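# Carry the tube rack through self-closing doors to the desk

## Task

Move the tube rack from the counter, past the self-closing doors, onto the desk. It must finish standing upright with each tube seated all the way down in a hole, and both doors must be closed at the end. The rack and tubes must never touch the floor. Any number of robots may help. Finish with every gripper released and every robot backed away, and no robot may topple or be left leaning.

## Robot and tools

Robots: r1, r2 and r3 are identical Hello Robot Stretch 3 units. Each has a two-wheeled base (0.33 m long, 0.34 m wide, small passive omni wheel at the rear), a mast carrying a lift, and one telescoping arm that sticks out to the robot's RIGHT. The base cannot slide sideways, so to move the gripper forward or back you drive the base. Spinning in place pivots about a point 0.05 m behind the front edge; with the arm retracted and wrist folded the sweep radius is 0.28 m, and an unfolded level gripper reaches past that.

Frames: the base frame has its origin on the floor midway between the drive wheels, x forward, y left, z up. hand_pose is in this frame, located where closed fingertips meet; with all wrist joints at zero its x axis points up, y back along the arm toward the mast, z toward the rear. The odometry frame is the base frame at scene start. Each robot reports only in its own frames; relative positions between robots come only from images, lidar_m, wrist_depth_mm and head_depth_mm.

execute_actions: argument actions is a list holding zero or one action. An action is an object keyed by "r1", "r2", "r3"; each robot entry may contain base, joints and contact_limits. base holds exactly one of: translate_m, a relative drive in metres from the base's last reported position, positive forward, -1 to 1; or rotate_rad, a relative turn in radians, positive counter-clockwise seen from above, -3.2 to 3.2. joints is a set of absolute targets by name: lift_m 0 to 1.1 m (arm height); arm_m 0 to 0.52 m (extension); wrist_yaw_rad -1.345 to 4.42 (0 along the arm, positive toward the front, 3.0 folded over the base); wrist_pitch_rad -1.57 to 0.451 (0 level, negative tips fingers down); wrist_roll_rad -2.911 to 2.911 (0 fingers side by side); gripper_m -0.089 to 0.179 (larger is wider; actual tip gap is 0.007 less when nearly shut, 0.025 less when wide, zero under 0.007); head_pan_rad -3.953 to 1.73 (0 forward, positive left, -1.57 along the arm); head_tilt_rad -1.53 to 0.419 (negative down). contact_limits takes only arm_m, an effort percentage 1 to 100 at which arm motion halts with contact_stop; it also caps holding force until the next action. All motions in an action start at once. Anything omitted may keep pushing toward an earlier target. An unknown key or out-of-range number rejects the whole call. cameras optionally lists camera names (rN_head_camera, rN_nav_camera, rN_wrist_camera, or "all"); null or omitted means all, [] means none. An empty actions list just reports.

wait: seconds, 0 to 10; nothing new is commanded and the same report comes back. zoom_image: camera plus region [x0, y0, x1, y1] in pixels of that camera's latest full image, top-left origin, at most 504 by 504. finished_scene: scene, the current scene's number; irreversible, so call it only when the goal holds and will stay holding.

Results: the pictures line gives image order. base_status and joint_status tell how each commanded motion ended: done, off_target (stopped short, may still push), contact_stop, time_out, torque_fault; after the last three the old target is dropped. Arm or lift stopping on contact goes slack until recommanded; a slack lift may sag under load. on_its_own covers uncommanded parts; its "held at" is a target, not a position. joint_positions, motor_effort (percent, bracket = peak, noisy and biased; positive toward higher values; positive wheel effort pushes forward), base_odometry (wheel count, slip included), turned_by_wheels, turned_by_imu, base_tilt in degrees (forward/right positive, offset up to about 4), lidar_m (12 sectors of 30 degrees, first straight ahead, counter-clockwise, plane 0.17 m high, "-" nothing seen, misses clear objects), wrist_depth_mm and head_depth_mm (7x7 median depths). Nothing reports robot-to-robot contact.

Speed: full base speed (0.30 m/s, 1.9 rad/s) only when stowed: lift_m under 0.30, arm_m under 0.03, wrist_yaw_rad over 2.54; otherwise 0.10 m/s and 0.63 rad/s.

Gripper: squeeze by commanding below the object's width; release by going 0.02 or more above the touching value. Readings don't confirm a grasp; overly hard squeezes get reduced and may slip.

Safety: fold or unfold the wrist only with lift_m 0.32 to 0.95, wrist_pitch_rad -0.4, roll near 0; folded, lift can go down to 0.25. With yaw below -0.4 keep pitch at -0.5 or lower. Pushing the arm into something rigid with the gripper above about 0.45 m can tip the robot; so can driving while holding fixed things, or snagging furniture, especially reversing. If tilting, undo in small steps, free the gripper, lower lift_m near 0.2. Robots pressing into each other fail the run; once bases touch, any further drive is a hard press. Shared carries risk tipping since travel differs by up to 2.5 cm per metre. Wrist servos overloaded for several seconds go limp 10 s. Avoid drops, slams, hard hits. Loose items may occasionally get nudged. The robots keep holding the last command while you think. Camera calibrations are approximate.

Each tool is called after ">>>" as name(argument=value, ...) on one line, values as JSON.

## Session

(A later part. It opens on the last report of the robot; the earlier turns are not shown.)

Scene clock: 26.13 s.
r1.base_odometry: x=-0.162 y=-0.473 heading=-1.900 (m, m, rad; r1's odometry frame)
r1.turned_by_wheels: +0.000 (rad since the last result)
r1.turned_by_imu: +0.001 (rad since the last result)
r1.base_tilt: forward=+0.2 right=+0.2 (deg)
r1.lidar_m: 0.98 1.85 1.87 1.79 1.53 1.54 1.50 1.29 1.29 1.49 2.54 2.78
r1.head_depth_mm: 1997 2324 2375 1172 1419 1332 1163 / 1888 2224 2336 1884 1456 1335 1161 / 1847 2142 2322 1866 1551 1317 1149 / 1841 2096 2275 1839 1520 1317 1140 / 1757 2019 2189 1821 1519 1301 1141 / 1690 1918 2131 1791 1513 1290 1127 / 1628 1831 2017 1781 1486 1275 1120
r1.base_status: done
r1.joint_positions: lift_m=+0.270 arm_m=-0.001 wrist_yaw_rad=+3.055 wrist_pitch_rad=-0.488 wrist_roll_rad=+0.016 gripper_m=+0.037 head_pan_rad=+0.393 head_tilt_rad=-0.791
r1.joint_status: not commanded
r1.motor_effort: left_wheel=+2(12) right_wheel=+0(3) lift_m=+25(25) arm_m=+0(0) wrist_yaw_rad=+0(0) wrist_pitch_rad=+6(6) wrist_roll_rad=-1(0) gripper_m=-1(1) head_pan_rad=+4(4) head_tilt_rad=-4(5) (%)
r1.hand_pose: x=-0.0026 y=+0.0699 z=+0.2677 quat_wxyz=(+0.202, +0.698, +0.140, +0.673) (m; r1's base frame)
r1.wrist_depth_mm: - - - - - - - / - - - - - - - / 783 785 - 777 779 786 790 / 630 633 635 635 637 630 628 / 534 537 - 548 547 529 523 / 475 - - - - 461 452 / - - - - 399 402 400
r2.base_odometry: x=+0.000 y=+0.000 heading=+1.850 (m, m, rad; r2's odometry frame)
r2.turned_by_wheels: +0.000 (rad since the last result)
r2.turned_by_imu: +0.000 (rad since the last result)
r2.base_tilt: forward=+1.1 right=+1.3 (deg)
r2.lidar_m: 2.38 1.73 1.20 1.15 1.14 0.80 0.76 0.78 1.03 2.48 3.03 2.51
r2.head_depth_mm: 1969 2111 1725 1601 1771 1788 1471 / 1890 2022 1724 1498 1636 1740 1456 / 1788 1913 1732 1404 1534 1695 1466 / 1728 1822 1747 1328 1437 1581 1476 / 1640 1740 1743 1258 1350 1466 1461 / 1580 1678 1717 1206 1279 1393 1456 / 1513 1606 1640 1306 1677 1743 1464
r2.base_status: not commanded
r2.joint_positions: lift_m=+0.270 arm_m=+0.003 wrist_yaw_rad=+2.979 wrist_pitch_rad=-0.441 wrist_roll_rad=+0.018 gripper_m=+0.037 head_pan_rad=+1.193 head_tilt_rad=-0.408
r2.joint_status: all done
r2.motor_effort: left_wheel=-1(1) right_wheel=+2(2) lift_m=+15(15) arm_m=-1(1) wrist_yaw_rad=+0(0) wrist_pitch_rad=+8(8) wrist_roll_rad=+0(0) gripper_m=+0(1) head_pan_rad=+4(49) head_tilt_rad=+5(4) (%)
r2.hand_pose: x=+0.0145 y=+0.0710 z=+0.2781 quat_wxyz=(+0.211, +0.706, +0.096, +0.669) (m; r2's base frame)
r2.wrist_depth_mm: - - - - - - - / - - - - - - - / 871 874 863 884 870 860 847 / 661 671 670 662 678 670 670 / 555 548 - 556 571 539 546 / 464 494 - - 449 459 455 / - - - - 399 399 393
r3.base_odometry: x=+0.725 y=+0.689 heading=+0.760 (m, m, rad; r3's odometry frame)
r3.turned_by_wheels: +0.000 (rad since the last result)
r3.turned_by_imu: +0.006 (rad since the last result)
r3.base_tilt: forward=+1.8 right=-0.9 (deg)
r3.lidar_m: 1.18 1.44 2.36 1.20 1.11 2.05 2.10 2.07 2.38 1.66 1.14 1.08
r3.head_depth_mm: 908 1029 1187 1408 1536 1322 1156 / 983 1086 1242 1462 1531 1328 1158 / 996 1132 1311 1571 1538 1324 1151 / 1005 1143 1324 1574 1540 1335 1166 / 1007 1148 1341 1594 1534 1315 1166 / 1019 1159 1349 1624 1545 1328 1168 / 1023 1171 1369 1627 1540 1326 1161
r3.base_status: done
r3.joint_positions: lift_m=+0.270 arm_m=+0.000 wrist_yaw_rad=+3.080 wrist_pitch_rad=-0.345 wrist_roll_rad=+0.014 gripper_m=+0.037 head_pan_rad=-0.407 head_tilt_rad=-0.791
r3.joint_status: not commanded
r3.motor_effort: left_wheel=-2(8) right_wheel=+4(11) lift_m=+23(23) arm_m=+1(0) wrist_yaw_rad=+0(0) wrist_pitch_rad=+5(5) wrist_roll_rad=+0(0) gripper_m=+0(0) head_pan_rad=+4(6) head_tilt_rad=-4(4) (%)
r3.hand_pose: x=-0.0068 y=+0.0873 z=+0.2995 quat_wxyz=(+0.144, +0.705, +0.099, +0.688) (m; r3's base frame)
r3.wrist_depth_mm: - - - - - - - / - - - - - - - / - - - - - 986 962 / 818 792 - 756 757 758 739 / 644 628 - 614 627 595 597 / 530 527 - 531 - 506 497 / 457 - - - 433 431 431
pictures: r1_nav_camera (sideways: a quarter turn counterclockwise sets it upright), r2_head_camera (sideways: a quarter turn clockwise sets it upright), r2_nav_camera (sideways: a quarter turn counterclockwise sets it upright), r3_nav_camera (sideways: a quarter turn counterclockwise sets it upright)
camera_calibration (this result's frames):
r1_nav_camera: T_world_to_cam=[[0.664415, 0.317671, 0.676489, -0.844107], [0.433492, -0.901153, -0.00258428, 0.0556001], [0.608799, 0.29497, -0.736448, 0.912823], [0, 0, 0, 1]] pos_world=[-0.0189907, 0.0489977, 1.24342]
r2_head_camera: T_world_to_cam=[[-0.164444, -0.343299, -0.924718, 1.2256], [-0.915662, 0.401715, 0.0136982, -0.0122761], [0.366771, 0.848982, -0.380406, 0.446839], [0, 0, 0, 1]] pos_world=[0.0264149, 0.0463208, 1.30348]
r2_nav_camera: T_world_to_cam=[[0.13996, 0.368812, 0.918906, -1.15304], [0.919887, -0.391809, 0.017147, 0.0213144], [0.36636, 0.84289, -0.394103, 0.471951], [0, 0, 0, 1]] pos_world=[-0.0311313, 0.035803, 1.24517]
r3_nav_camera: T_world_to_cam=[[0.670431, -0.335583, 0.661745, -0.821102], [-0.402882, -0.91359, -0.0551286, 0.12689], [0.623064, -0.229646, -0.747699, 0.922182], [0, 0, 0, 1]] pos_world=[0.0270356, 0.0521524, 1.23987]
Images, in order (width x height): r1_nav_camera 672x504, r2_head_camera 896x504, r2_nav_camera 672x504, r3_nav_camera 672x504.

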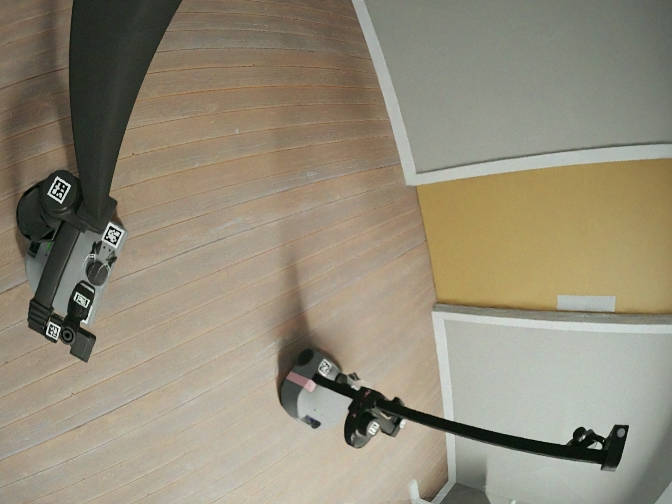

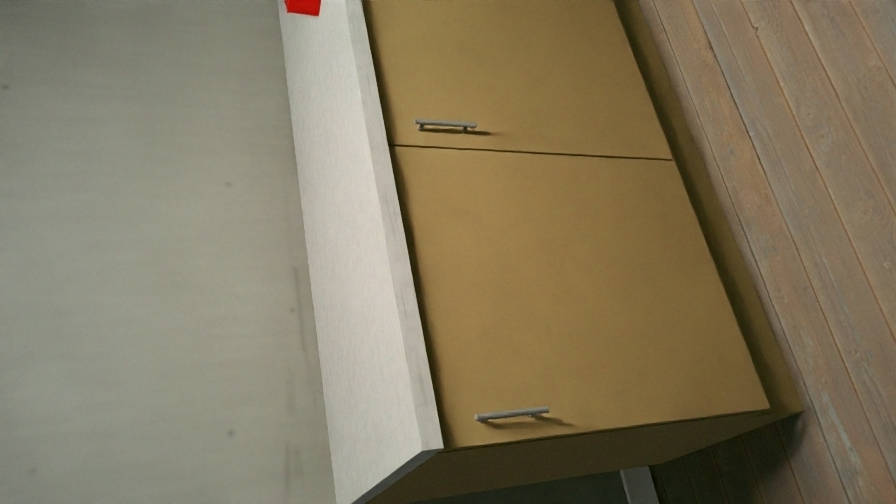

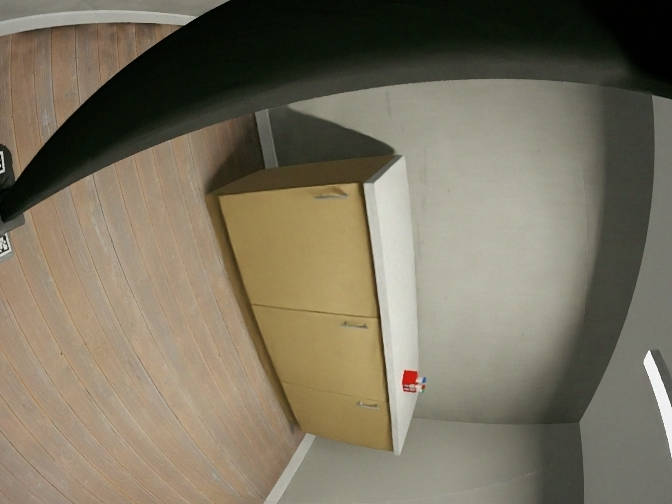

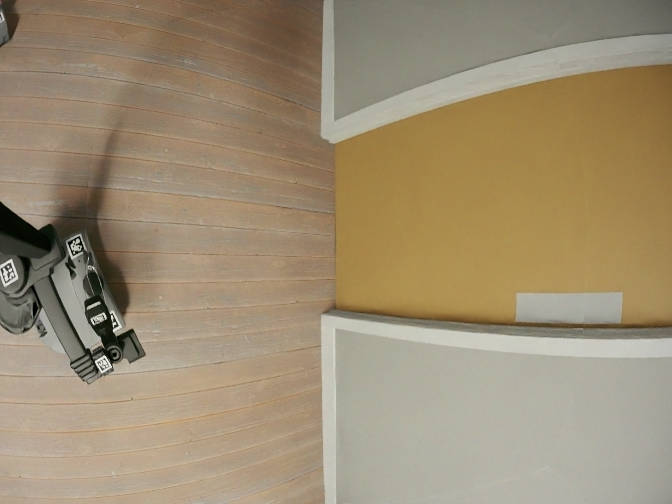

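>>> execute_actions(actions=[{"r2":{"base":{"rotate_rad":0.48}},"r3":{"base":{"translate_m":0.6}}}], cameras=[])

>>> execute_actions(actions=[{"r1":{"base":{"translate_m":0.65}},"r2":{"base":{"translate_m":1}},"r3":{"base":{"rotate_rad":-0.49},"joints":{"head_pan_rad":0,"head_tilt_rad":-1.0}}}], cameras=[])

>>> execute_actions(actions=[{"r1":{"base":{"rotate_rad":0.63},"joints":{"head_pan_rad":0}},"r2":{"base":{"translate_m":0.45},"joints":{"head_pan_rad":0.9,"head_tilt_rad":-0.5}},"r3":{"base":{"translate_m":0.45}}}], cameras=["r2_head_camera","r1_nav_camera","r3_nav_camera"])

Scene clock: 42.53 s.
r1.base_odometry: x=-0.162 y=-0.473 heading=-1.900 (m, m, rad; r1's odometry frame)
r1.turned_by_wheels: +0.000 (rad since the last result)
r1.turned_by_imu: +0.002 (rad since the last result)
r1.base_tilt: forward=+0.1 right=+0.1 (deg)
r1.lidar_m: 2.17 1.27 1.87 1.79 1.54 1.53 1.50 1.29 1.29 1.48 2.53 2.79
r1.head_depth_mm: 2012 2323 2385 1901 1571 1340 1165 / 1925 2201 2377 1894 1554 1327 1157 / 1834 2114 2162 1755 1545 1318 1147 / 1765 2020 1449 1692 1530 1306 1146 / 1765 1992 2173 1760 1529 1308 1136 / 1698 1914 2119 1802 1498 1291 1130 / 1629 1834 2018 1795 1486 1281 1122
r1.base_status: not commanded
r1.joint_positions: lift_m=+0.270 arm_m=-0.001 wrist_yaw_rad=+3.055 wrist_pitch_rad=-0.488 wrist_roll_rad=+0.016 gripper_m=+0.037 head_pan_rad=+0.393 head_tilt_rad=-0.791
r1.joint_status: not commanded
r1.motor_effort: left_wheel=+1(2) right_wheel=-1(1) lift_m=+25(25) arm_m=+0(0) wrist_yaw_rad=+0(0) wrist_pitch_rad=+6(6) wrist_roll_rad=+0(1) gripper_m=-1(1) head_pan_rad=+4(4) head_tilt_rad=-4(5) (%)
r1.hand_pose: x=-0.0026 y=+0.0699 z=+0.2677 quat_wxyz=(+0.202, +0.698, +0.140, +0.673) (m; r1's base frame)
r1.wrist_depth_mm: - - - - - - - / - - - - - - - / 799 808 - 771 778 777 794 / 642 643 649 637 639 628 628 / 540 548 - 543 536 529 532 / 473 - - - - 459 457 / - - - - 401 400 403
r2.base_odometry: x=+0.000 y=+0.000 heading=+2.330 (m, m, rad; r2's odometry frame)
r2.turned_by_wheels: +0.480 (rad since the last result)
r2.turned_by_imu: +0.484 (rad since the last result)
r2.base_tilt: forward=+1.1 right=+1.3 (deg)
r2.lidar_m: 1.83 1.22 1.15 1.20 0.81 0.76 0.77 0.99 2.19 3.01 2.55 2.38
r2.head_depth_mm: 1532 1615 1696 1184 1264 1374 1465 / 1527 1628 1707 1212 1282 1403 1462 / 1534 1631 1727 1865 1991 1750 1462 / 1523 1642 1750 1876 2048 1806 1473 / 1538 1644 1759 1880 2052 1806 1460 / 1539 1643 1756 1889 2045 1801 1472 / 1549 1642 1766 1904 2043 1799 1466
r2.base_status: done
r2.joint_positions: lift_m=+0.270 arm_m=+0.003 wrist_yaw_rad=+2.979 wrist_pitch_rad=-0.441 wrist_roll_rad=+0.018 gripper_m=+0.037 head_pan_rad=+1.193 head_tilt_rad=-0.408
r2.joint_status: not commanded
r2.motor_effort: left_wheel=-1(7) right_wheel=+2(7) lift_m=+15(15) arm_m=-2(2) wrist_yaw_rad=+0(0) wrist_pitch_rad=+8(8) wrist_roll_rad=+0(0) gripper_m=-1(1) head_pan_rad=+4(4) head_tilt_rad=+4(3) (%)
r2.hand_pose: x=+0.0145 y=+0.0710 z=+0.2781 quat_wxyz=(+0.211, +0.706, +0.096, +0.669) (m; r2's base frame)
r2.wrist_depth_mm: 669 - - - - 982 871 / 682 - - - - - - / 694 794 895 868 864 851 839 / 659 676 678 680 669 664 664 / 550 547 - 550 562 543 544 / 459 495 - - 444 453 463 / - - - - 394 397 396
r3.base_odometry: x=+1.160 y=+1.102 heading=+0.760 (m, m, rad; r3's odometry frame)
r3.turned_by_wheels: +0.000 (rad since the last result)
r3.turned_by_imu: +0.004 (rad since the last result)
r3.base_tilt: forward=+1.6 right=-0.9 (deg)
r3.lidar_m: 0.63 0.72 1.67 2.15 1.40 2.60 2.65 2.54 2.17 0.83 0.66 0.62
r3.head_depth_mm: 503 572 660 780 954 1234 1159 / 508 576 666 792 968 1245 1155 / 512 582 675 799 987 1248 1156 / 517 587 679 806 999 1244 1166 / 520 592 690 820 1012 1275 1166 / 524 596 692 829 1032 1269 1161 / 527 603 703 840 1044 1263 1158
r3.base_status: done
r3.joint_positions: lift_m=+0.270 arm_m=+0.000 wrist_yaw_rad=+3.080 wrist_pitch_rad=-0.345 wrist_roll_rad=+0.014 gripper_m=+0.037 head_pan_rad=-0.407 head_tilt_rad=-0.791
r3.joint_status: not commanded
r3.motor_effort: left_wheel=-2(8) right_wheel=+3(13) lift_m=+23(23) arm_m=+0(0) wrist_yaw_rad=+0(1) wrist_pitch_rad=+5(5) wrist_roll_rad=+0(0) gripper_m=+0(0) head_pan_rad=+4(5) head_tilt_rad=-4(4) (%)
r3.hand_pose: x=-0.0068 y=+0.0873 z=+0.2995 quat_wxyz=(+0.144, +0.705, +0.099, +0.688) (m; r3's base frame)
r3.wrist_depth_mm: - - - - - - - / - - - - - - - / - - - - - 987 970 / 793 800 - 766 756 745 724 / 637 624 - 617 632 610 594 / 524 526 - 530 - 506 495 / 458 - - - 436 433 432
pictures: none
No camera images: the call's "cameras" was empty. Leave "cameras" out to get every camera's image.

Scene clock: 47.47 s.
r1.base_odometry: x=-0.372 y=-1.088 heading=-1.900 (m, m, rad; r1's odometry frame)
r1.turned_by_wheels: +0.000 (rad since the last result)
r1.turned_by_imu: +0.001 (rad since the last result)
r1.base_tilt: forward=+0.2 right=+0.2 (deg)
r1.lidar_m: 1.64 0.84 0.79 1.62 2.00 2.00 2.03 1.74 1.74 2.01 2.36 2.43
r1.head_depth_mm: 1500 1742 2127 1876 1572 1337 1166 / 1430 1666 1979 1871 1551 1333 1153 / 1371 1582 1884 1872 1536 1312 1153 / 1317 1517 1770 1823 1532 1307 1144 / 1332 1513 1763 1780 1354 1252 1134 / 1283 1465 1683 1798 1259 1216 1127 / 1248 1394 1609 1735 968 1251 1120
r1.base_status: done
r1.joint_positions: lift_m=+0.270 arm_m=-0.001 wrist_yaw_rad=+3.055 wrist_pitch_rad=-0.488 wrist_roll_rad=+0.016 gripper_m=+0.037 head_pan_rad=+0.393 head_tilt_rad=-0.791
r1.joint_status: not commanded
r1.motor_effort: left_wheel=+2(11) right_wheel=-1(3) lift_m=+25(25) arm_m=+1(0) wrist_yaw_rad=+1(0) wrist_pitch_rad=+6(6) wrist_roll_rad=-1(0) gripper_m=+0(1) head_pan_rad=+4(3) head_tilt_rad=-4(4) (%)
r1.hand_pose: x=-0.0026 y=+0.0699 z=+0.2677 quat_wxyz=(+0.202, +0.698, +0.140, +0.673) (m; r1's base frame)
r1.wrist_depth_mm: - - - - - - - / - - - - - - 596 / 791 791 - 805 782 788 551 / 647 634 634 642 624 634 584 / 545 543 - 546 545 531 520 / 477 - - - - 458 450 / - - - - 400 398 400
r2.base_odometry: x=-0.688 y=+0.726 heading=+2.330 (m, m, rad; r2's odometry frame)
r2.turned_by_wheels: +0.000 (rad since the last result)
r2.turned_by_imu: +0.005 (rad since the last result)
r2.base_tilt: forward=+1.1 right=+1.3 (deg)
r2.lidar_m: 1.17 0.78 0.73 0.74 0.94 1.66 1.70 2.18 3.36 2.28 1.57 1.47
r2.head_depth_mm: 1153 1232 1315 1000 808 870 958 / 1156 1235 1323 999 807 869 953 / 1163 1232 1319 1005 806 870 958 / 1162 1236 1324 1001 807 870 959 / 1166 1240 1324 1003 806 869 956 / 1170 1248 1336 1007 809 871 958 / 1170 1246 1342 1009 808 872 958
r2.base_status: done
r2.joint_positions: lift_m=+0.270 arm_m=+0.003 wrist_yaw_rad=+2.979 wrist_pitch_rad=-0.441 wrist_roll_rad=+0.018 gripper_m=+0.037 head_pan_rad=+1.193 head_tilt_rad=-0.408
r2.joint_status: not commanded
r2.motor_effort: left_wheel=+0(7) right_wheel=+2(8) lift_m=+15(15) arm_m=-1(1) wrist_yaw_rad=+0(0) wrist_pitch_rad=+8(8) wrist_roll_rad=+0(0) gripper_m=-1(1) head_pan_rad=+4(4) head_tilt_rad=+5(4) (%)
r2.hand_pose: x=+0.0145 y=+0.0710 z=+0.2781 quat_wxyz=(+0.211, +0.706, +0.097, +0.669) (m; r2's base frame)
r2.wrist_depth_mm: - - 784 712 671 629 591 / - - 908 839 741 677 629 / 884 888 854 874 824 790 735 / 677 680 672 674 672 677 667 / 557 538 - 552 564 541 543 / 463 488 - - 444 458 455 / - - - - 399 397 392
r3.base_odometry: x=+1.160 y=+1.102 heading=+0.270 (m, m, rad; r3's odometry frame)
r3.turned_by_wheels: -0.490 (rad since the last result)
r3.turned_by_imu: -0.481 (rad since the last result)
r3.base_tilt: forward=+1.7 right=-0.7 (deg)
r3.lidar_m: 0.62 0.64 0.72 1.85 2.16 0.83 0.83 2.66 2.54 2.17 0.79 0.65
r3.head_depth_mm: 557 662 806 1042 1305 1227 1107 / 558 660 805 1033 1313 1214 1110 / 556 659 804 1025 1328 1231 1106 / 555 659 803 1033 1324 1239 1109 / 556 657 798 1024 1326 1225 1118 / 554 655 801 1025 1327 1238 1124 / 553 655 796 1020 1310 1236 1116
r3.base_status: done
r3.joint_positions: lift_m=+0.270 arm_m=+0.000 wrist_yaw_rad=+3.080 wrist_pitch_rad=-0.345 wrist_roll_rad=+0.014 gripper_m=+0.037 head_pan_rad=-0.007 head_tilt_rad=-0.988
r3.joint_status: all done
r3.motor_effort: left_wheel=+2(8) right_wheel=-2(7) lift_m=+22(23) arm_m=+0(1) wrist_yaw_rad=+1(0) wrist_pitch_rad=+5(5) wrist_roll_rad=+0(0) gripper_m=+0(0) head_pan_rad=+5(39) head_tilt_rad=-6(18) (%)
r3.hand_pose: x=-0.0068 y=+0.0873 z=+0.2995 quat_wxyz=(+0.144, +0.705, +0.099, +0.688) (m; r3's base frame)
r3.wrist_depth_mm: - - - - - 853 599 / - - - - - 870 598 / - - - - - 871 635 / 794 799 - 770 740 737 673 / 633 627 - 610 627 595 592 / 528 518 - 534 - 502 499 / 458 - - - 434 430 430
pictures: none
No camera images: the call's "cameras" was empty. Leave "cameras" out to get every camera's image.

Scene clock: 50.63 s.
r1.base_odometry: x=-0.372 y=-1.088 heading=-1.270 (m, m, rad; r1's odometry frame)
r1.turned_by_wheels: +0.630 (rad since the last result)
r1.turned_by_imu: +0.624 (rad since the last result)
r1.base_tilt: forward=+0.2 right=+0.1 (deg)
r1.lidar_m: 1.24 1.45 1.74 2.00 2.01 1.92 1.74 1.75 2.14 2.36 2.44 1.56
r1.head_depth_mm: 1273 1464 1731 1906 1575 1338 1162 / 1300 1451 1688 1875 1554 1333 1156 / 1310 1506 1752 1852 1541 1316 1153 / 1286 1478 1656 1707 1533 1316 1142 / 1275 1456 1577 1592 1523 1295 1134 / 1233 1371 1604 1756 1510 1290 1128 / 1236 1411 1628 1744 1489 1274 1122
r1.base_status: done
r1.joint_positions: lift_m=+0.270 arm_m=-0.001 wrist_yaw_rad=+3.055 wrist_pitch_rad=-0.488 wrist_roll_rad=+0.016 gripper_m=+0.037 head_pan_rad=+0.007 head_tilt_rad=-0.791
r1.joint_status: all done
r1.motor_effort: left_wheel=-2(8) right_wheel=+1(6) lift_m=+25(25) arm_m=+1(1) wrist_yaw_rad=+1(0) wrist_pitch_rad=+6(6) wrist_roll_rad=-1(0) gripper_m=+0(1) head_pan_rad=-4(35) head_tilt_rad=-4(4) (%)
r1.hand_pose: x=-0.0026 y=+0.0699 z=+0.2677 quat_wxyz=(+0.202, +0.698, +0.140, +0.673) (m; r1's base frame)
r1.wrist_depth_mm: - - - - - - - / - - - - - - - / 797 784 - 789 795 766 794 / 642 642 642 638 642 638 644 / 544 538 - 548 544 539 532 / 472 - - - - 463 456 / - - - - 400 402 399
r2.base_odometry: x=-0.998 y=+1.052 heading=+2.330 (m, m, rad; r2's odometry frame)
r2.turned_by_wheels: +0.000 (rad since the last result)
r2.turned_by_imu: +0.002 (rad since the last result)
r2.base_tilt: forward=+1.1 right=+1.4 (deg)
r2.lidar_m: 0.88 0.59 0.55 0.55 0.70 2.08 2.11 2.72 3.55 1.65 1.13 1.06
r2.head_depth_mm: 1099 1195 1259 826 730 827 955 / 1070 1161 1221 827 695 789 904 / 1045 1128 1194 829 669 757 861 / 1026 1105 1165 829 668 714 821 / 1001 1079 1140 739 643 697 788 / 982 1052 1116 705 620 671 754 / 960 1028 1100 794 621 647 722
r2.base_status: done
r2.joint_positions: lift_m=+0.270 arm_m=+0.003 wrist_yaw_rad=+2.979 wrist_pitch_rad=-0.441 wrist_roll_rad=+0.018 gripper_m=+0.037 head_pan_rad=+0.907 head_tilt_rad=-0.494
r2.joint_status: all done
r2.motor_effort: left_wheel=-1(7) right_wheel=+2(7) lift_m=+15(16) arm_m=-1(1) wrist_yaw_rad=+0(0) wrist_pitch_rad=+8(8) wrist_roll_rad=+0(0) gripper_m=-1(0) head_pan_rad=-5(34) head_tilt_rad=-3(13) (%)
r2.hand_pose: x=+0.0145 y=+0.0710 z=+0.2781 quat_wxyz=(+0.211, +0.706, +0.097, +0.669) (m; r2's base frame)
r2.wrist_depth_mm: 710 - 595 549 514 486 451 / 876 - 648 603 554 523 487 / 871 868 788 747 671 623 541 / 680 680 670 660 663 654 627 / 545 541 - 559 552 545 539 / 460 493 - - 448 459 452 / - - - - 402 394 395
r3.base_odometry: x=+1.594 y=+1.222 heading=+0.270 (m, m, rad; r3's odometry frame)
r3.turned_by_wheels: +0.000 (rad since the last result)
r3.turned_by_imu: +0.003 (rad since the last result)
r3.base_tilt: forward=+1.6 right=-0.7 (deg)
r3.lidar_m: 0.17 0.18 0.23 0.51 2.18 2.92 1.28 3.10 2.75 0.42 0.25 0.18
r3.head_depth_mm: - - - - 324 523 1079 / - - - - 323 519 1083 / - - - - 322 517 1080 / - - - - 330 514 1085 / - - - - 329 511 1091 / - - - - 328 509 1083 / - - - - 327 507 1091
r3.base_status: done
r3.joint_positions: lift_m=+0.270 arm_m=+0.000 wrist_yaw_rad=+3.080 wrist_pitch_rad=-0.345 wrist_roll_rad=+0.014 gripper_m=+0.037 head_pan_rad=-0.007 head_tilt_rad=-0.989
r3.joint_status: not commanded
r3.motor_effort: left_wheel=+1(12) right_wheel=-1(7) lift_m=+23(23) arm_m=-1(0) wrist_yaw_rad=+1(1) wrist_pitch_rad=+5(5) wrist_roll_rad=+0(0) gripper_m=+0(0) head_pan_rad=+4(4) head_tilt_rad=-4(5) (%)
r3.hand_pose: x=-0.0068 y=+0.0873 z=+0.2995 quat_wxyz=(+0.144, +0.705, +0.099, +0.688) (m; r3's base frame)
r3.wrist_depth_mm: - - - - 489 291 206 / - - - - 513 295 207 / - - - 902 527 300 210 / 795 793 - 728 546 306 215 / 640 632 - 608 465 315 217 / 529 519 - 527 - 318 219 / 461 - - - 434 304 222
pictures: r1_nav_camera (sideways: a quarter turn counterclockwise sets it upright), r2_head_camera (sideways: a quarter turn clockwise sets it upright), r3_nav_camera (sideways: a quarter turn counterclockwise sets it upright)
camera_calibration (this result's frames):
r1_nav_camera: T_world_to_cam=[[0.735175, 0.0442946, 0.676429, -0.84446], [0.0625144, -0.998041, -0.00258881, 0.0578689], [0.674989, 0.0441897, -0.736504, 0.912491], [0, 0, 0, 1]] pos_world=[0.00128722, 0.0548379, 1.24342]
r2_head_camera: T_world_to_cam=[[-0.302753, -0.344677, -0.888559, 1.17927], [-0.764665, 0.644341, 0.0105963, -0.00915745], [0.568883, 0.682659, -0.458639, 0.54741], [0, 0, 0, 1]] pos_world=[0.0386129, 0.0386732, 1.29901]
r3_nav_camera: T_world_to_cam=[[0.863553, -0.0488956, 0.501882, -0.614006], [-0.0260788, -0.998286, -0.0523857, 0.121007], [0.503583, 0.0321494, -0.863349, 1.07327], [0, 0, 0, 1]] pos_world=[-0.00709595, 0.0562727, 1.2411]
Images, in order (width x height): r1_nav_camera 672x504, r2_head_camera 896x504, r3_nav_camera 672x504.

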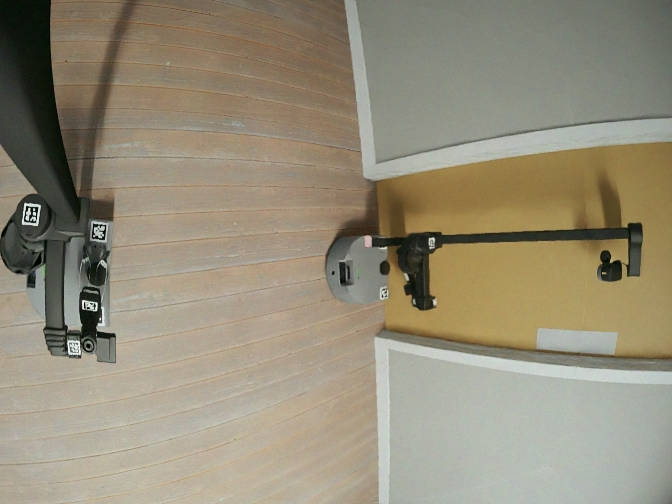

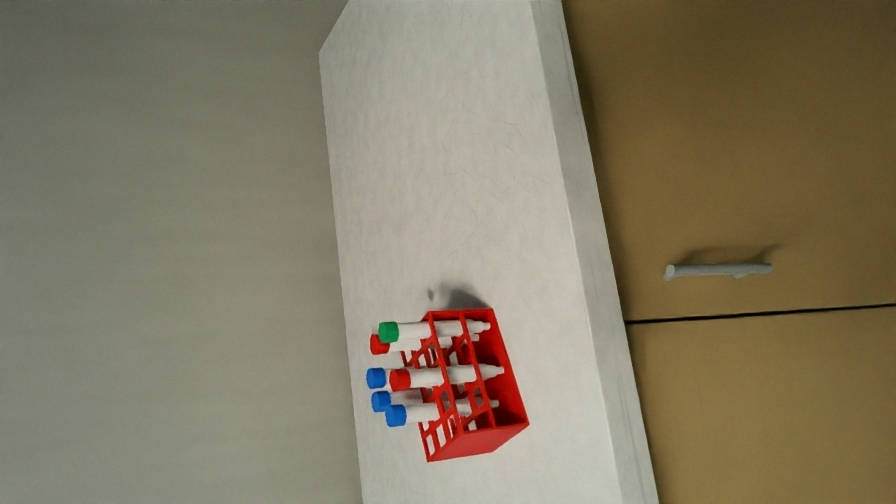

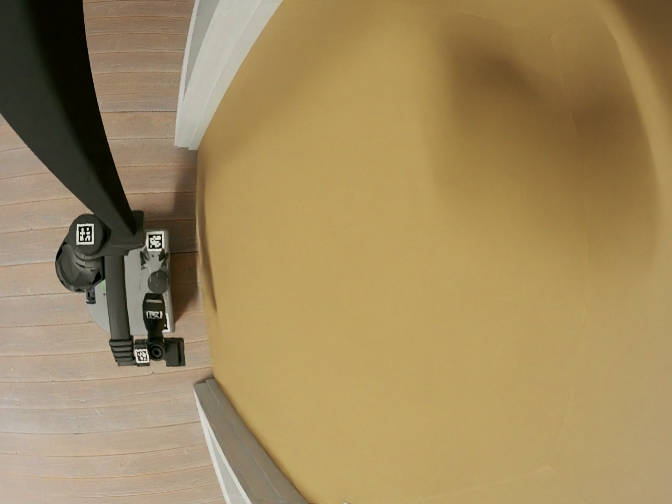

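>>> execute_actions(actions=[{"r2":{"base":{"rotate_rad":3.0}},"r3":{"base":{"translate_m":0.1}},"r1":{"base":{"translate_m":0.4}}}], cameras=[])

>>> execute_actions(actions=[{"r2":{"base":{"translate_m":-0.22},"joints":{"lift_m":0.93,"head_pan_rad":-1.57,"head_tilt_rad":-0.6}},"r3":{"base":{"translate_m":0.6},"joints":{"lift_m":0.31,"head_tilt_rad":-0.7,"head_pan_rad":-0.3}}}], cameras=["r1_nav_camera","r3_nav_camera"])

>>> execute_actions(actions=[{"r2":{"joints":{"wrist_yaw_rad":1.5}}}], cameras=[])

>>> execute_actions(actions=[{"r2":{"joints":{"wrist_yaw_rad":0,"wrist_pitch_rad":0,"gripper_m":0.179}}}], cameras=["r2_head_camera","r2_wrist_camera"])

Scene clock: 72.03 s.
r1.base_odometry: x=-0.253 y=-1.470 heading=-1.270 (m, m, rad; r1's odometry frame)
r1.turned_by_wheels: +0.000 (rad since the last result)
r1.turned_by_imu: +0.001 (rad since the last result)
r1.base_tilt: forward=+0.1 right=+0.1 (deg)
r1.lidar_m: 0.95 1.10 1.25 2.06 2.08 2.36 2.14 2.14 2.62 2.40 1.77 1.12
r1.head_depth_mm: 929 1034 1228 1487 1581 1337 1163 / 968 1092 1242 1441 1555 1328 1159 / 955 1097 1281 1529 1531 1316 1150 / 942 1074 1252 1483 1432 1301 1145 / 927 1052 1231 1322 1357 1303 1137 / 901 1002 1149 1124 1406 1300 1127 / 869 1018 1177 1394 1490 1285 1121
r1.base_status: done
r1.joint_positions: lift_m=+0.270 arm_m=-0.001 wrist_yaw_rad=+3.055 wrist_pitch_rad=-0.488 wrist_roll_rad=+0.016 gripper_m=+0.037 head_pan_rad=+0.007 head_tilt_rad=-0.791
r1.joint_status: not commanded
r1.motor_effort: left_wheel=-2(8) right_wheel=+2(6) lift_m=+25(25) arm_m=+0(1) wrist_yaw_rad=-1(1) wrist_pitch_rad=+6(6) wrist_roll_rad=-1(0) gripper_m=-1(0) head_pan_rad=-4(4) head_tilt_rad=-4(4) (%)
r1.hand_pose: x=-0.0026 y=+0.0699 z=+0.2677 quat_wxyz=(+0.202, +0.698, +0.140, +0.673) (m; r1's base frame)
r1.wrist_depth_mm: - - - - - - - / - - - - - 975 960 / 758 770 - 784 756 783 794 / 652 649 633 635 639 633 627 / 535 554 - 555 552 537 536 / 475 - - - - 462 457 / - - - - 405 402 401
r2.base_odometry: x=-0.998 y=+1.052 heading=-0.954 (m, m, rad; r2's odometry frame)
r2.turned_by_wheels: +3.000 (rad since the last result)
r2.turned_by_imu: +3.022 (rad since the last result)
r2.base_tilt: forward=+1.1 right=+1.3 (deg)
r2.lidar_m: 2.08 2.47 3.56 1.99 1.20 1.06 1.06 0.63 0.55 0.55 0.64 1.14
r2.head_depth_mm: 2863 2999 3142 2754 2078 1643 1368 / 3303 3496 3598 2769 2055 1643 1368 / 3500 3762 3967 2778 2062 1646 1368 / 3341 3649 3835 2760 2056 1641 1373 / 3244 3497 3710 2772 2066 1653 1374 / 3090 3349 3580 2754 2066 1655 1369 / 2986 3263 3439 2773 2064 1646 1370
r2.base_status: done
r2.joint_positions: lift_m=+0.270 arm_m=+0.003 wrist_yaw_rad=+2.979 wrist_pitch_rad=-0.441 wrist_roll_rad=+0.018 gripper_m=+0.037 head_pan_rad=+0.907 head_tilt_rad=-0.495
r2.joint_status: not commanded
r2.motor_effort: left_wheel=-1(7) right_wheel=+2(8) lift_m=+16(15) arm_m=-1(1) wrist_yaw_rad=+0(0) wrist_pitch_rad=+8(8) wrist_roll_rad=+0(0) gripper_m=-1(1) head_pan_rad=-5(4) head_tilt_rad=-2(3) (%)
r2.hand_pose: x=+0.0145 y=+0.0709 z=+0.2781 quat_wxyz=(+0.211, +0.706, +0.097, +0.669) (m; r2's base frame)
r2.wrist_depth_mm: - - - - - - - / - - - - - - - / 882 875 873 866 867 861 839 / 675 668 665 669 664 662 657 / 548 545 - 554 567 539 538 / 461 496 - - 441 458 456 / - - - - 398 394 392
r3.base_odometry: x=+1.690 y=+1.249 heading=+0.270 (m, m, rad; r3's odometry frame)
r3.turned_by_wheels: +0.000 (rad since the last result)
r3.turned_by_imu: +0.002 (rad since the last result)
r3.base_tilt: forward=+1.7 right=-0.8 (deg)
r3.lidar_m: - - 0.15 0.24 2.18 2.92 0.99 3.21 2.75 0.31 0.15 -
r3.head_depth_mm: - - - - - - 580 / - - - - - - 559 / - - - - - - 542 / - - - - - - 529 / - - - - - - 516 / - - - - - - 509 / - - - - - - 503
r3.base_status: done
r3.joint_positions: lift_m=+0.270 arm_m=+0.000 wrist_yaw_rad=+3.080 wrist_pitch_rad=-0.345 wrist_roll_rad=+0.014 gripper_m=+0.037 head_pan_rad=-0.007 head_tilt_rad=-0.989
r3.joint_status: not commanded
r3.motor_effort: left_wheel=+1(10) right_wheel=-1(5) lift_m=+23(23) arm_m=+0(0) wrist_yaw_rad=+0(1) wrist_pitch_rad=+5(5) wrist_roll_rad=+0(0) gripper_m=+0(1) head_pan_rad=+5(4) head_tilt_rad=-5(4) (%)
r3.hand_pose: x=-0.0068 y=+0.0873 z=+0.2995 quat_wxyz=(+0.144, +0.705, +0.099, +0.688) (m; r3's base frame)
r3.wrist_depth_mm: - - - 493 237 137 97 / - - - 536 244 140 99 / - - - 573 252 143 100 / 797 783 - 635 260 146 101 / 630 631 - 583 219 149 103 / 528 522 - 526 - 151 104 / 460 - - - 258 144 106
pictures: none
No camera images: the call's "cameras" was empty. Leave "cameras" out to get every camera's image.

Scene clock: 78.87 s.
r1.base_odometry: x=-0.253 y=-1.470 heading=-1.270 (m, m, rad; r1's odometry frame)
r1.turned_by_wheels: +0.000 (rad since the last result)
r1.turned_by_imu: +0.002 (rad since the last result)
r1.base_tilt: forward=+0.2 right=+0.1 (deg)
r1.lidar_m: 0.96 1.10 1.25 2.06 2.07 2.35 2.14 2.15 2.63 2.40 1.77 1.12
r1.head_depth_mm: 922 1037 1227 1493 1572 1335 1167 / 969 1090 1240 1450 1557 1341 1160 / 954 1092 1279 1531 1549 1319 1152 / 935 1075 1249 1484 1446 1315 1144 / 925 1061 1226 1167 1361 1300 1141 / 898 994 1158 1155 1414 1298 1136 / 881 1022 1181 1399 1491 1280 1122
r1.base_status: not commanded
r1.joint_positions: lift_m=+0.270 arm_m=-0.001 wrist_yaw_rad=+3.055 wrist_pitch_rad=-0.488 wrist_roll_rad=+0.016 gripper_m=+0.037 head_pan_rad=+0.007 head_tilt_rad=-0.791
r1.joint_status: not commanded
r1.motor_effort: left_wheel=-2(2) right_wheel=+2(1) lift_m=+25(25) arm_m=+0(0) wrist_yaw_rad=-1(1) wrist_pitch_rad=+6(6) wrist_roll_rad=-1(0) gripper_m=+1(1) head_pan_rad=-4(4) head_tilt_rad=-4(4) (%)
r1.hand_pose: x=-0.0026 y=+0.0699 z=+0.2677 quat_wxyz=(+0.202, +0.698, +0.140, +0.673) (m; r1's base frame)
r1.wrist_depth_mm: - - - - - - - / - - - - - - 977 / 806 790 - 797 779 786 777 / 653 632 643 641 645 637 624 / 532 537 - 555 543 524 526 / 475 - - - - 456 459 / - - - - 405 401 402
r2.base_odometry: x=-1.125 y=+1.231 heading=-0.954 (m, m, rad; r2's odometry frame)
r2.turned_by_wheels: +0.000 (rad since the last result)
r2.turned_by_imu: -0.001 (rad since the last result)
r2.base_tilt: forward=+1.1 right=+1.3 (deg)
r2.lidar_m: 2.30 2.71 3.63 1.61 0.96 0.85 0.85 0.56 0.49 0.49 0.57 1.01
r2.head_depth_mm: 909 991 947 692 563 - - / 933 1020 947 693 580 650 - / 953 1042 899 672 599 674 - / 976 1075 902 666 600 711 - / 1007 1103 946 669 649 731 - / 1033 1139 950 694 674 781 - / 1059 1172 951 694 702 827 1013
r2.base_status: done
r2.joint_positions: lift_m=+0.930 arm_m=+0.003 wrist_yaw_rad=+2.979 wrist_pitch_rad=-0.441 wrist_roll_rad=+0.018 gripper_m=+0.037 head_pan_rad=-1.563 head_tilt_rad=-0.594
r2.joint_status: all done
r2.motor_effort: left_wheel=+0(8) right_wheel=+2(6) lift_m=+33(35) arm_m=-2(1) wrist_yaw_rad=+0(0) wrist_pitch_rad=+8(8) wrist_roll_rad=+0(0) gripper_m=+0(1) head_pan_rad=-5(60) head_tilt_rad=-2(13) (%)
r2.hand_pose: x=+0.0145 y=+0.0709 z=+0.9371 quat_wxyz=(+0.211, +0.706, +0.097, +0.669) (m; r2's base frame)
r2.wrist_depth_mm: 814 - - - - - - / 824 - - - - - - / 838 - - - - - - / 856 - - - - - - / 860 - - - - - - / 892 - - - - - - / 899 - - - - - -
r3.base_odometry: x=+2.268 y=+1.409 heading=+0.270 (m, m, rad; r3's odometry frame)
r3.turned_by_wheels: +0.000 (rad since the last result)
r3.turned_by_imu: +0.010 (rad since the last result)
r3.base_tilt: forward=+1.7 right=-0.8 (deg)
r3.lidar_m: - - 0.15 0.20 2.18 2.94 1.00 3.25 2.24 0.23 0.15 -
r3.head_depth_mm: - - - - - - - / - - - - - - - / - - - - - - - / - - - - - - - / - - - - - - - / - - - - - - - / - - - - - - -
r3.base_status: translate_m off_target (by the wheels' count: +0.5998 of +0.6000)
r3.joint_positions: lift_m=+0.310 arm_m=+0.000 wrist_yaw_rad=+3.080 wrist_pitch_rad=-0.345 wrist_roll_rad=+0.014 gripper_m=+0.037 head_pan_rad=-0.317 head_tilt_rad=-0.707
r3.joint_status: all done
r3.on_its_own: left_wheel is at rest, and its effort (+29) is outside its rest range (-18 to +18)
r3.motor_effort: left_wheel=+29(49) right_wheel=+14(39) lift_m=+28(29) arm_m=+1(0) wrist_yaw_rad=+0(2) wrist_pitch_rad=+6(6) wrist_roll_rad=+0(0) gripper_m=+0(0) head_pan_rad=+10(34) head_tilt_rad=+3(19) (%)
r3.hand_pose: x=-0.0069 y=+0.0872 z=+0.3391 quat_wxyz=(+0.144, +0.705, +0.099, +0.688) (m; r3's base frame)
r3.wrist_depth_mm: - - - 491 199 115 80 / - - - 524 204 117 82 / - - - 580 211 118 83 / 887 869 - 632 216 120 84 / 696 689 - 628 182 123 84 / 579 578 561 544 - 125 86 / 493 503 - - 227 119 87
pictures: r1_nav_camera (sideways: a quarter turn counterclockwise sets it upright), r3_nav_camera (sideways: a quarter turn counterclockwise sets it upright)
camera_calibration (this result's frames):
r1_nav_camera: T_world_to_cam=[[0.735267, 0.0442044, 0.676334, -0.844337], [0.0623908, -0.998048, -0.00259593, 0.0578789], [0.6749, 0.0441057, -0.73659, 0.912604], [0, 0, 0, 1]] pos_world=[0.00128648, 0.0548384, 1.24342]
r3_nav_camera: T_world_to_cam=[[0.642264, -0.255976, 0.722477, -0.900073], [-0.315011, -0.947455, -0.055649, 0.127038], [0.698759, -0.191847, -0.689152, 0.845576], [0, 0, 0, 1]] pos_world=[0.0272483, 0.0521873, 1.24008]
Images, in order (width x height): r1_nav_camera 672x504, r3_nav_camera 672x504.

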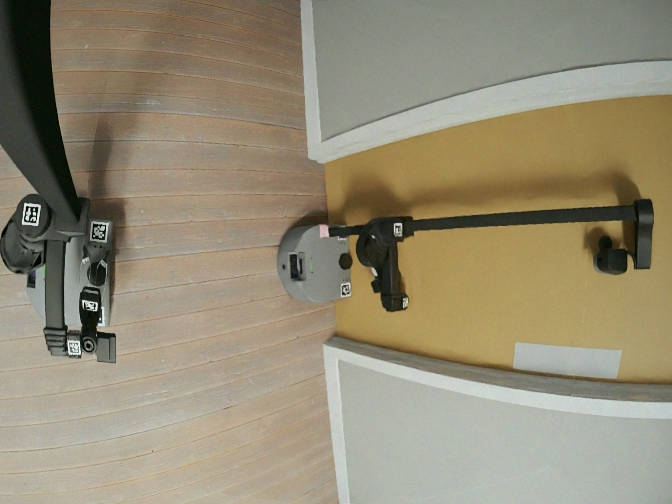

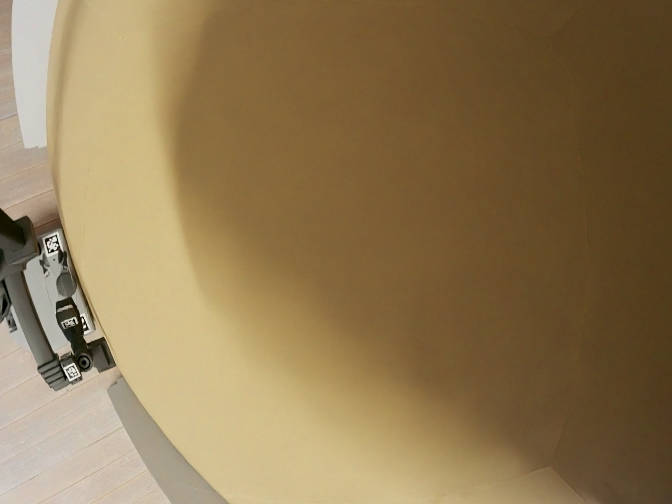

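Scene clock: 80.60 s.
r1.base_odometry: x=-0.253 y=-1.470 heading=-1.270 (m, m, rad; r1's odometry frame)
r1.turned_by_wheels: +0.000 (rad since the last result)
r1.turned_by_imu: +0.000 (rad since the last result)
r1.base_tilt: forward=+0.2 right=+0.1 (deg)
r1.lidar_m: 0.96 1.10 1.25 2.07 2.07 2.35 2.13 2.15 2.62 2.40 1.76 1.11
r1.head_depth_mm: 922 1037 1231 1500 1559 1342 1162 / 967 1096 1233 1447 1558 1332 1159 / 956 1090 1279 1538 1538 1321 1152 / 935 1076 1247 1474 1450 1311 1144 / 930 1061 1231 1169 1362 1303 1138 / 900 1001 1153 1157 1416 1294 1130 / 879 1023 1186 1402 1491 1284 1124
r1.base_status: not commanded
r1.joint_positions: lift_m=+0.270 arm_m=-0.001 wrist_yaw_rad=+3.055 wrist_pitch_rad=-0.488 wrist_roll_rad=+0.016 gripper_m=+0.037 head_pan_rad=+0.007 head_tilt_rad=-0.791
r1.joint_status: not commanded
r1.motor_effort: left_wheel=-2(2) right_wheel=+1(1) lift_m=+25(25) arm_m=+0(0) wrist_yaw_rad=-1(0) wrist_pitch_rad=+6(6) wrist_roll_rad=+0(1) gripper_m=+0(1) head_pan_rad=-4(4) head_tilt_rad=-4(4) (%)
r1.hand_pose: x=-0.0026 y=+0.0699 z=+0.2677 quat_wxyz=(+0.202, +0.698, +0.140, +0.673) (m; r1's base frame)
r1.wrist_depth_mm: - - - - - - - / - - - - - 991 968 / 791 779 - 774 793 782 779 / 644 640 633 630 641 634 631 / 534 545 - 546 541 531 528 / 478 - - - - 459 459 / - - - - 401 401 399
r2.base_odometry: x=-1.125 y=+1.231 heading=-0.954 (m, m, rad; r2's odometry frame)
r2.turned_by_wheels: +0.000 (rad since the last result)
r2.turned_by_imu: +0.000 (rad since the last result)
r2.base_tilt: forward=+1.0 right=+1.3 (deg)
r2.lidar_m: 2.29 2.71 3.63 1.60 0.96 0.85 0.85 0.56 0.49 0.49 0.57 1.01
r2.head_depth_mm: 912 989 945 694 561 - - / 932 1018 947 691 580 - - / 958 1044 901 673 599 654 - / 979 1075 901 668 600 724 868 / 1004 1108 951 668 650 756 890 / 1036 1138 950 694 674 790 921 / 1061 1173 951 692 701 826 -
r2.base_status: not commanded
r2.joint_positions: lift_m=+0.930 arm_m=+0.003 wrist_yaw_rad=+1.502 wrist_pitch_rad=-0.441 wrist_roll_rad=+0.018 gripper_m=+0.037 head_pan_rad=-1.563 head_tilt_rad=-0.594
r2.joint_status: all done
r2.motor_effort: left_wheel=+0(1) right_wheel=+2(2) lift_m=+33(33) arm_m=-1(3) wrist_yaw_rad=-3(3) wrist_pitch_rad=+8(8) wrist_roll_rad=+0(0) gripper_m=-1(1) head_pan_rad=-5(5) head_tilt_rad=-2(2) (%)
r2.hand_pose: x=+0.1996 y=-0.1629 z=+0.9371 quat_wxyz=(+0.607, +0.587, -0.404, +0.353) (m; r2's base frame)
r2.wrist_depth_mm: - - - - - - 761 / - - - - - - 558 / - - - - - - 562 / - - - - - 943 544 / - - - - - 890 522 / - - - - - 835 519 / - - - - - 725 493
r3.base_odometry: x=+2.268 y=+1.409 heading=+0.270 (m, m, rad; r3's odometry frame)
r3.turned_by_wheels: +0.000 (rad since the last result)
r3.turned_by_imu: +0.000 (rad since the last result)
r3.base_tilt: forward=+1.7 right=-0.7 (deg)
r3.lidar_m: - - 0.15 0.20 2.19 2.95 1.00 3.25 2.25 0.23 0.15 -
r3.head_depth_mm: - - - - - - - / - - - - - - - / - - - - - - - / - - - - - - - / - - - - - - - / - - - - - - - / - - - - - - -
r3.base_status: not commanded
r3.joint_positions: lift_m=+0.310 arm_m=+0.000 wrist_yaw_rad=+3.080 wrist_pitch_rad=-0.345 wrist_roll_rad=+0.014 gripper_m=+0.037 head_pan_rad=-0.317 head_tilt_rad=-0.707
r3.joint_status: not commanded
r3.on_its_own: left_wheel is at rest, and its effort (+29) is outside its rest range (-18 to +18)
r3.motor_effort: left_wheel=+29(29) right_wheel=+15(15) lift_m=+28(28) arm_m=+0(0) wrist_yaw_rad=+1(0) wrist_pitch_rad=+5(5) wrist_roll_rad=+0(0) gripper_m=+0(0) head_pan_rad=+11(11) head_tilt_rad=+4(3) (%)
r3.hand_pose: x=-0.0069 y=+0.0872 z=+0.3391 quat_wxyz=(+0.144, +0.705, +0.099, +0.688) (m; r3's base frame)
r3.wrist_depth_mm: - - - 490 199 115 81 / - - - 530 205 117 82 / - - - 587 211 118 83 / 881 852 - 626 217 121 84 / 694 690 - 635 183 123 85 / 571 575 577 547 - 124 86 / 493 503 - - 227 119 87
pictures: none
No camera images: the call's "cameras" was empty. Leave "cameras" out to get every camera's image.

Scene clock: 82.50 s.
r1.base_odometry: x=-0.253 y=-1.470 heading=-1.270 (m, m, rad; r1's odometry frame)
r1.turned_by_wheels: +0.000 (rad since the last result)
r1.turned_by_imu: +0.000 (rad since the last result)
r1.base_tilt: forward=+0.2 right=+0.2 (deg)
r1.lidar_m: 0.96 1.10 1.25 2.06 2.08 2.35 2.14 2.14 2.63 2.40 1.77 1.12
r1.head_depth_mm: 923 1036 1233 1492 1564 1348 1163 / 966 1093 1250 1443 1549 1326 1157 / 955 1098 1280 1524 1547 1317 1156 / 944 1075 1247 1482 1438 1308 1147 / 929 1053 1236 1174 1355 1305 1133 / 899 1002 1156 1164 1403 1291 1133 / 878 1020 1184 1408 1491 1284 1120
r1.base_status: not commanded
r1.joint_positions: lift_m=+0.270 arm_m=-0.001 wrist_yaw_rad=+3.055 wrist_pitch_rad=-0.488 wrist_roll_rad=+0.016 gripper_m=+0.037 head_pan_rad=+0.007 head_tilt_rad=-0.791
r1.joint_status: not commanded
r1.motor_effort: left_wheel=-1(2) right_wheel=+1(2) lift_m=+25(25) arm_m=+0(0) wrist_yaw_rad=-1(0) wrist_pitch_rad=+6(6) wrist_roll_rad=-1(1) gripper_m=+0(1) head_pan_rad=-4(5) head_tilt_rad=-4(4) (%)
r1.hand_pose: x=-0.0026 y=+0.0699 z=+0.2677 quat_wxyz=(+0.202, +0.698, +0.140, +0.673) (m; r1's base frame)
r1.wrist_depth_mm: - - - - - - - / - - 989 - - - 965 / 806 782 - 786 783 768 786 / 655 632 645 629 640 630 624 / 541 544 - 547 563 533 536 / 477 - - - - 455 459 / - - - - 403 400 406
r2.base_odometry: x=-1.125 y=+1.231 heading=-0.954 (m, m, rad; r2's odometry frame)
r2.turned_by_wheels: +0.000 (rad since the last result)
r2.turned_by_imu: +0.000 (rad since the last result)
r2.base_tilt: forward=+1.1 right=+1.3 (deg)
r2.lidar_m: 2.29 2.71 3.63 1.61 0.96 0.85 0.85 0.56 0.49 0.49 0.57 1.01
r2.head_depth_mm: 911 989 946 719 562 - - / 931 1014 946 692 580 650 - / 955 1048 900 672 - - - / 979 1079 900 667 600 - 883 / 1010 1105 946 669 649 768 904 / 1034 1136 949 720 682 791 953 / 1057 1169 951 694 702 833 1010
r2.base_status: not commanded
r2.joint_positions: lift_m=+0.930 arm_m=+0.003 wrist_yaw_rad=+0.002 wrist_pitch_rad=-0.022 wrist_roll_rad=+0.018 gripper_m=+0.179 head_pan_rad=-1.563 head_tilt_rad=-0.594
r2.joint_status: all done
r2.motor_effort: left_wheel=-1(0) right_wheel=+2(2) lift_m=+33(33) arm_m=-1(2) wrist_yaw_rad=-3(3) wrist_pitch_rad=+12(12) wrist_roll_rad=+0(0) gripper_m=+0(96) head_pan_rad=-5(4) head_tilt_rad=-2(4) (%)
r2.hand_pose: x=-0.0209 y=-0.4033 z=+1.0384 quat_wxyz=(+0.701, +0.009, -0.713, -0.007) (m; r2's base frame)
r2.wrist_depth_mm: - - 921 852 762 725 661 / - - 953 874 789 732 676 / - - - 917 806 754 702 / 872 906 905 785 794 762 701 / 504 554 505 436 461 514 503 / 398 336 352 353 353 355 376 / 423 380 308 285 271 271 265
r3.base_odometry: x=+2.268 y=+1.409 heading=+0.270 (m, m, rad; r3's odometry frame)
r3.turned_by_wheels: +0.000 (rad since the last result)
r3.turned_by_imu: +0.000 (rad since the last result)
r3.base_tilt: forward=+1.5 right=-0.7 (deg)
r3.lidar_m: - - 0.15 0.20 2.18 2.94 1.00 3.23 2.25 0.23 0.15 -
r3.head_depth_mm: - - - - - - - / - - - - - - - / - - - - - - - / - - - - - - - / - - - - - - - / - - - - - - - / - - - - - - -
r3.base_status: not commanded
r3.joint_positions: lift_m=+0.310 arm_m=+0.000 wrist_yaw_rad=+3.080 wrist_pitch_rad=-0.345 wrist_roll_rad=+0.014 gripper_m=+0.037 head_pan_rad=-0.317 head_tilt_rad=-0.707
r3.joint_status: not commanded
r3.on_its_own: left_wheel is at rest, and its effort (+29) is outside its rest range (-18 to +18)
r3.motor_effort: left_wheel=+29(29) right_wheel=+15(13) lift_m=+28(28) arm_m=+0(0) wrist_yaw_rad=+1(0) wrist_pitch_rad=+6(5) wrist_roll_rad=+0(0) gripper_m=+0(0) head_pan_rad=+10(10) head_tilt_rad=+2(2) (%)
r3.hand_pose: x=-0.0069 y=+0.0872 z=+0.3391 quat_wxyz=(+0.144, +0.705, +0.099, +0.688) (m; r3's base frame)
r3.wrist_depth_mm: - - - 493 198 115 81 / - - - 527 204 117 82 / - - - 577 211 119 83 / 887 851 - 628 217 121 84 / 692 692 - 627 182 123 85 / 574 576 567 543 - 125 86 / 496 507 - - 227 119 87
pictures: r2_head_camera (sideways: a quarter turn clockwise sets it upright), r2_wrist_camera
camera_calibration (this result's frames):
r2_head_camera: T_world_to_cam=[[0.0218461, 0.544218, -0.838659, 1.11221], [0.999542, -0.0294574, 0.00692166, -0.0151341], [-0.0209378, -0.838426, -0.544613, 0.662871], [0, 0, 0, 1]] pos_world=[0.00470866, -0.049963, 1.29388]
r2_wrist_camera: T_world_to_cam=[[-0.999417, -0.0313395, -0.0135688, -0.0149077], [0.0066294, 0.211725, -0.977307, 1.12661], [0.0335012, -0.976827, -0.211393, -0.0126889], [0, 0, 0, 1]] pos_world=[-0.0219426, -0.251393, 1.09816]
Images, in order (width x height): r2_head_camera 896x504, r2_wrist_camera 644x364.

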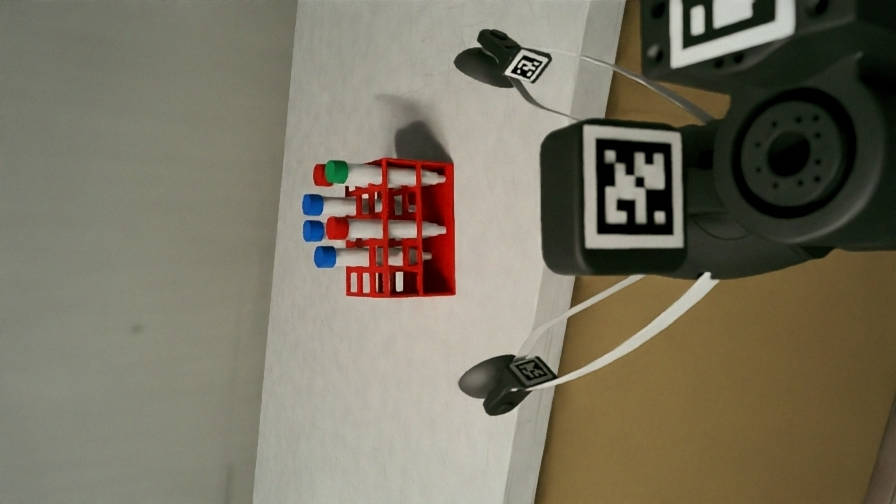

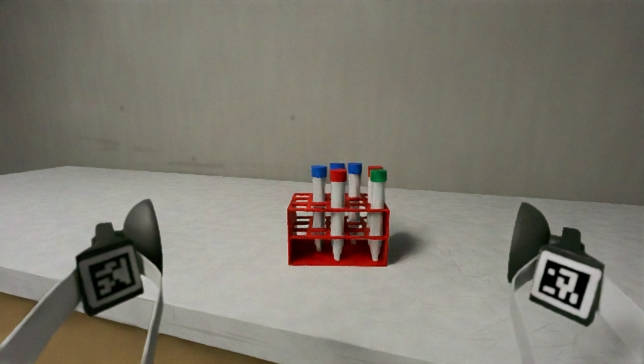

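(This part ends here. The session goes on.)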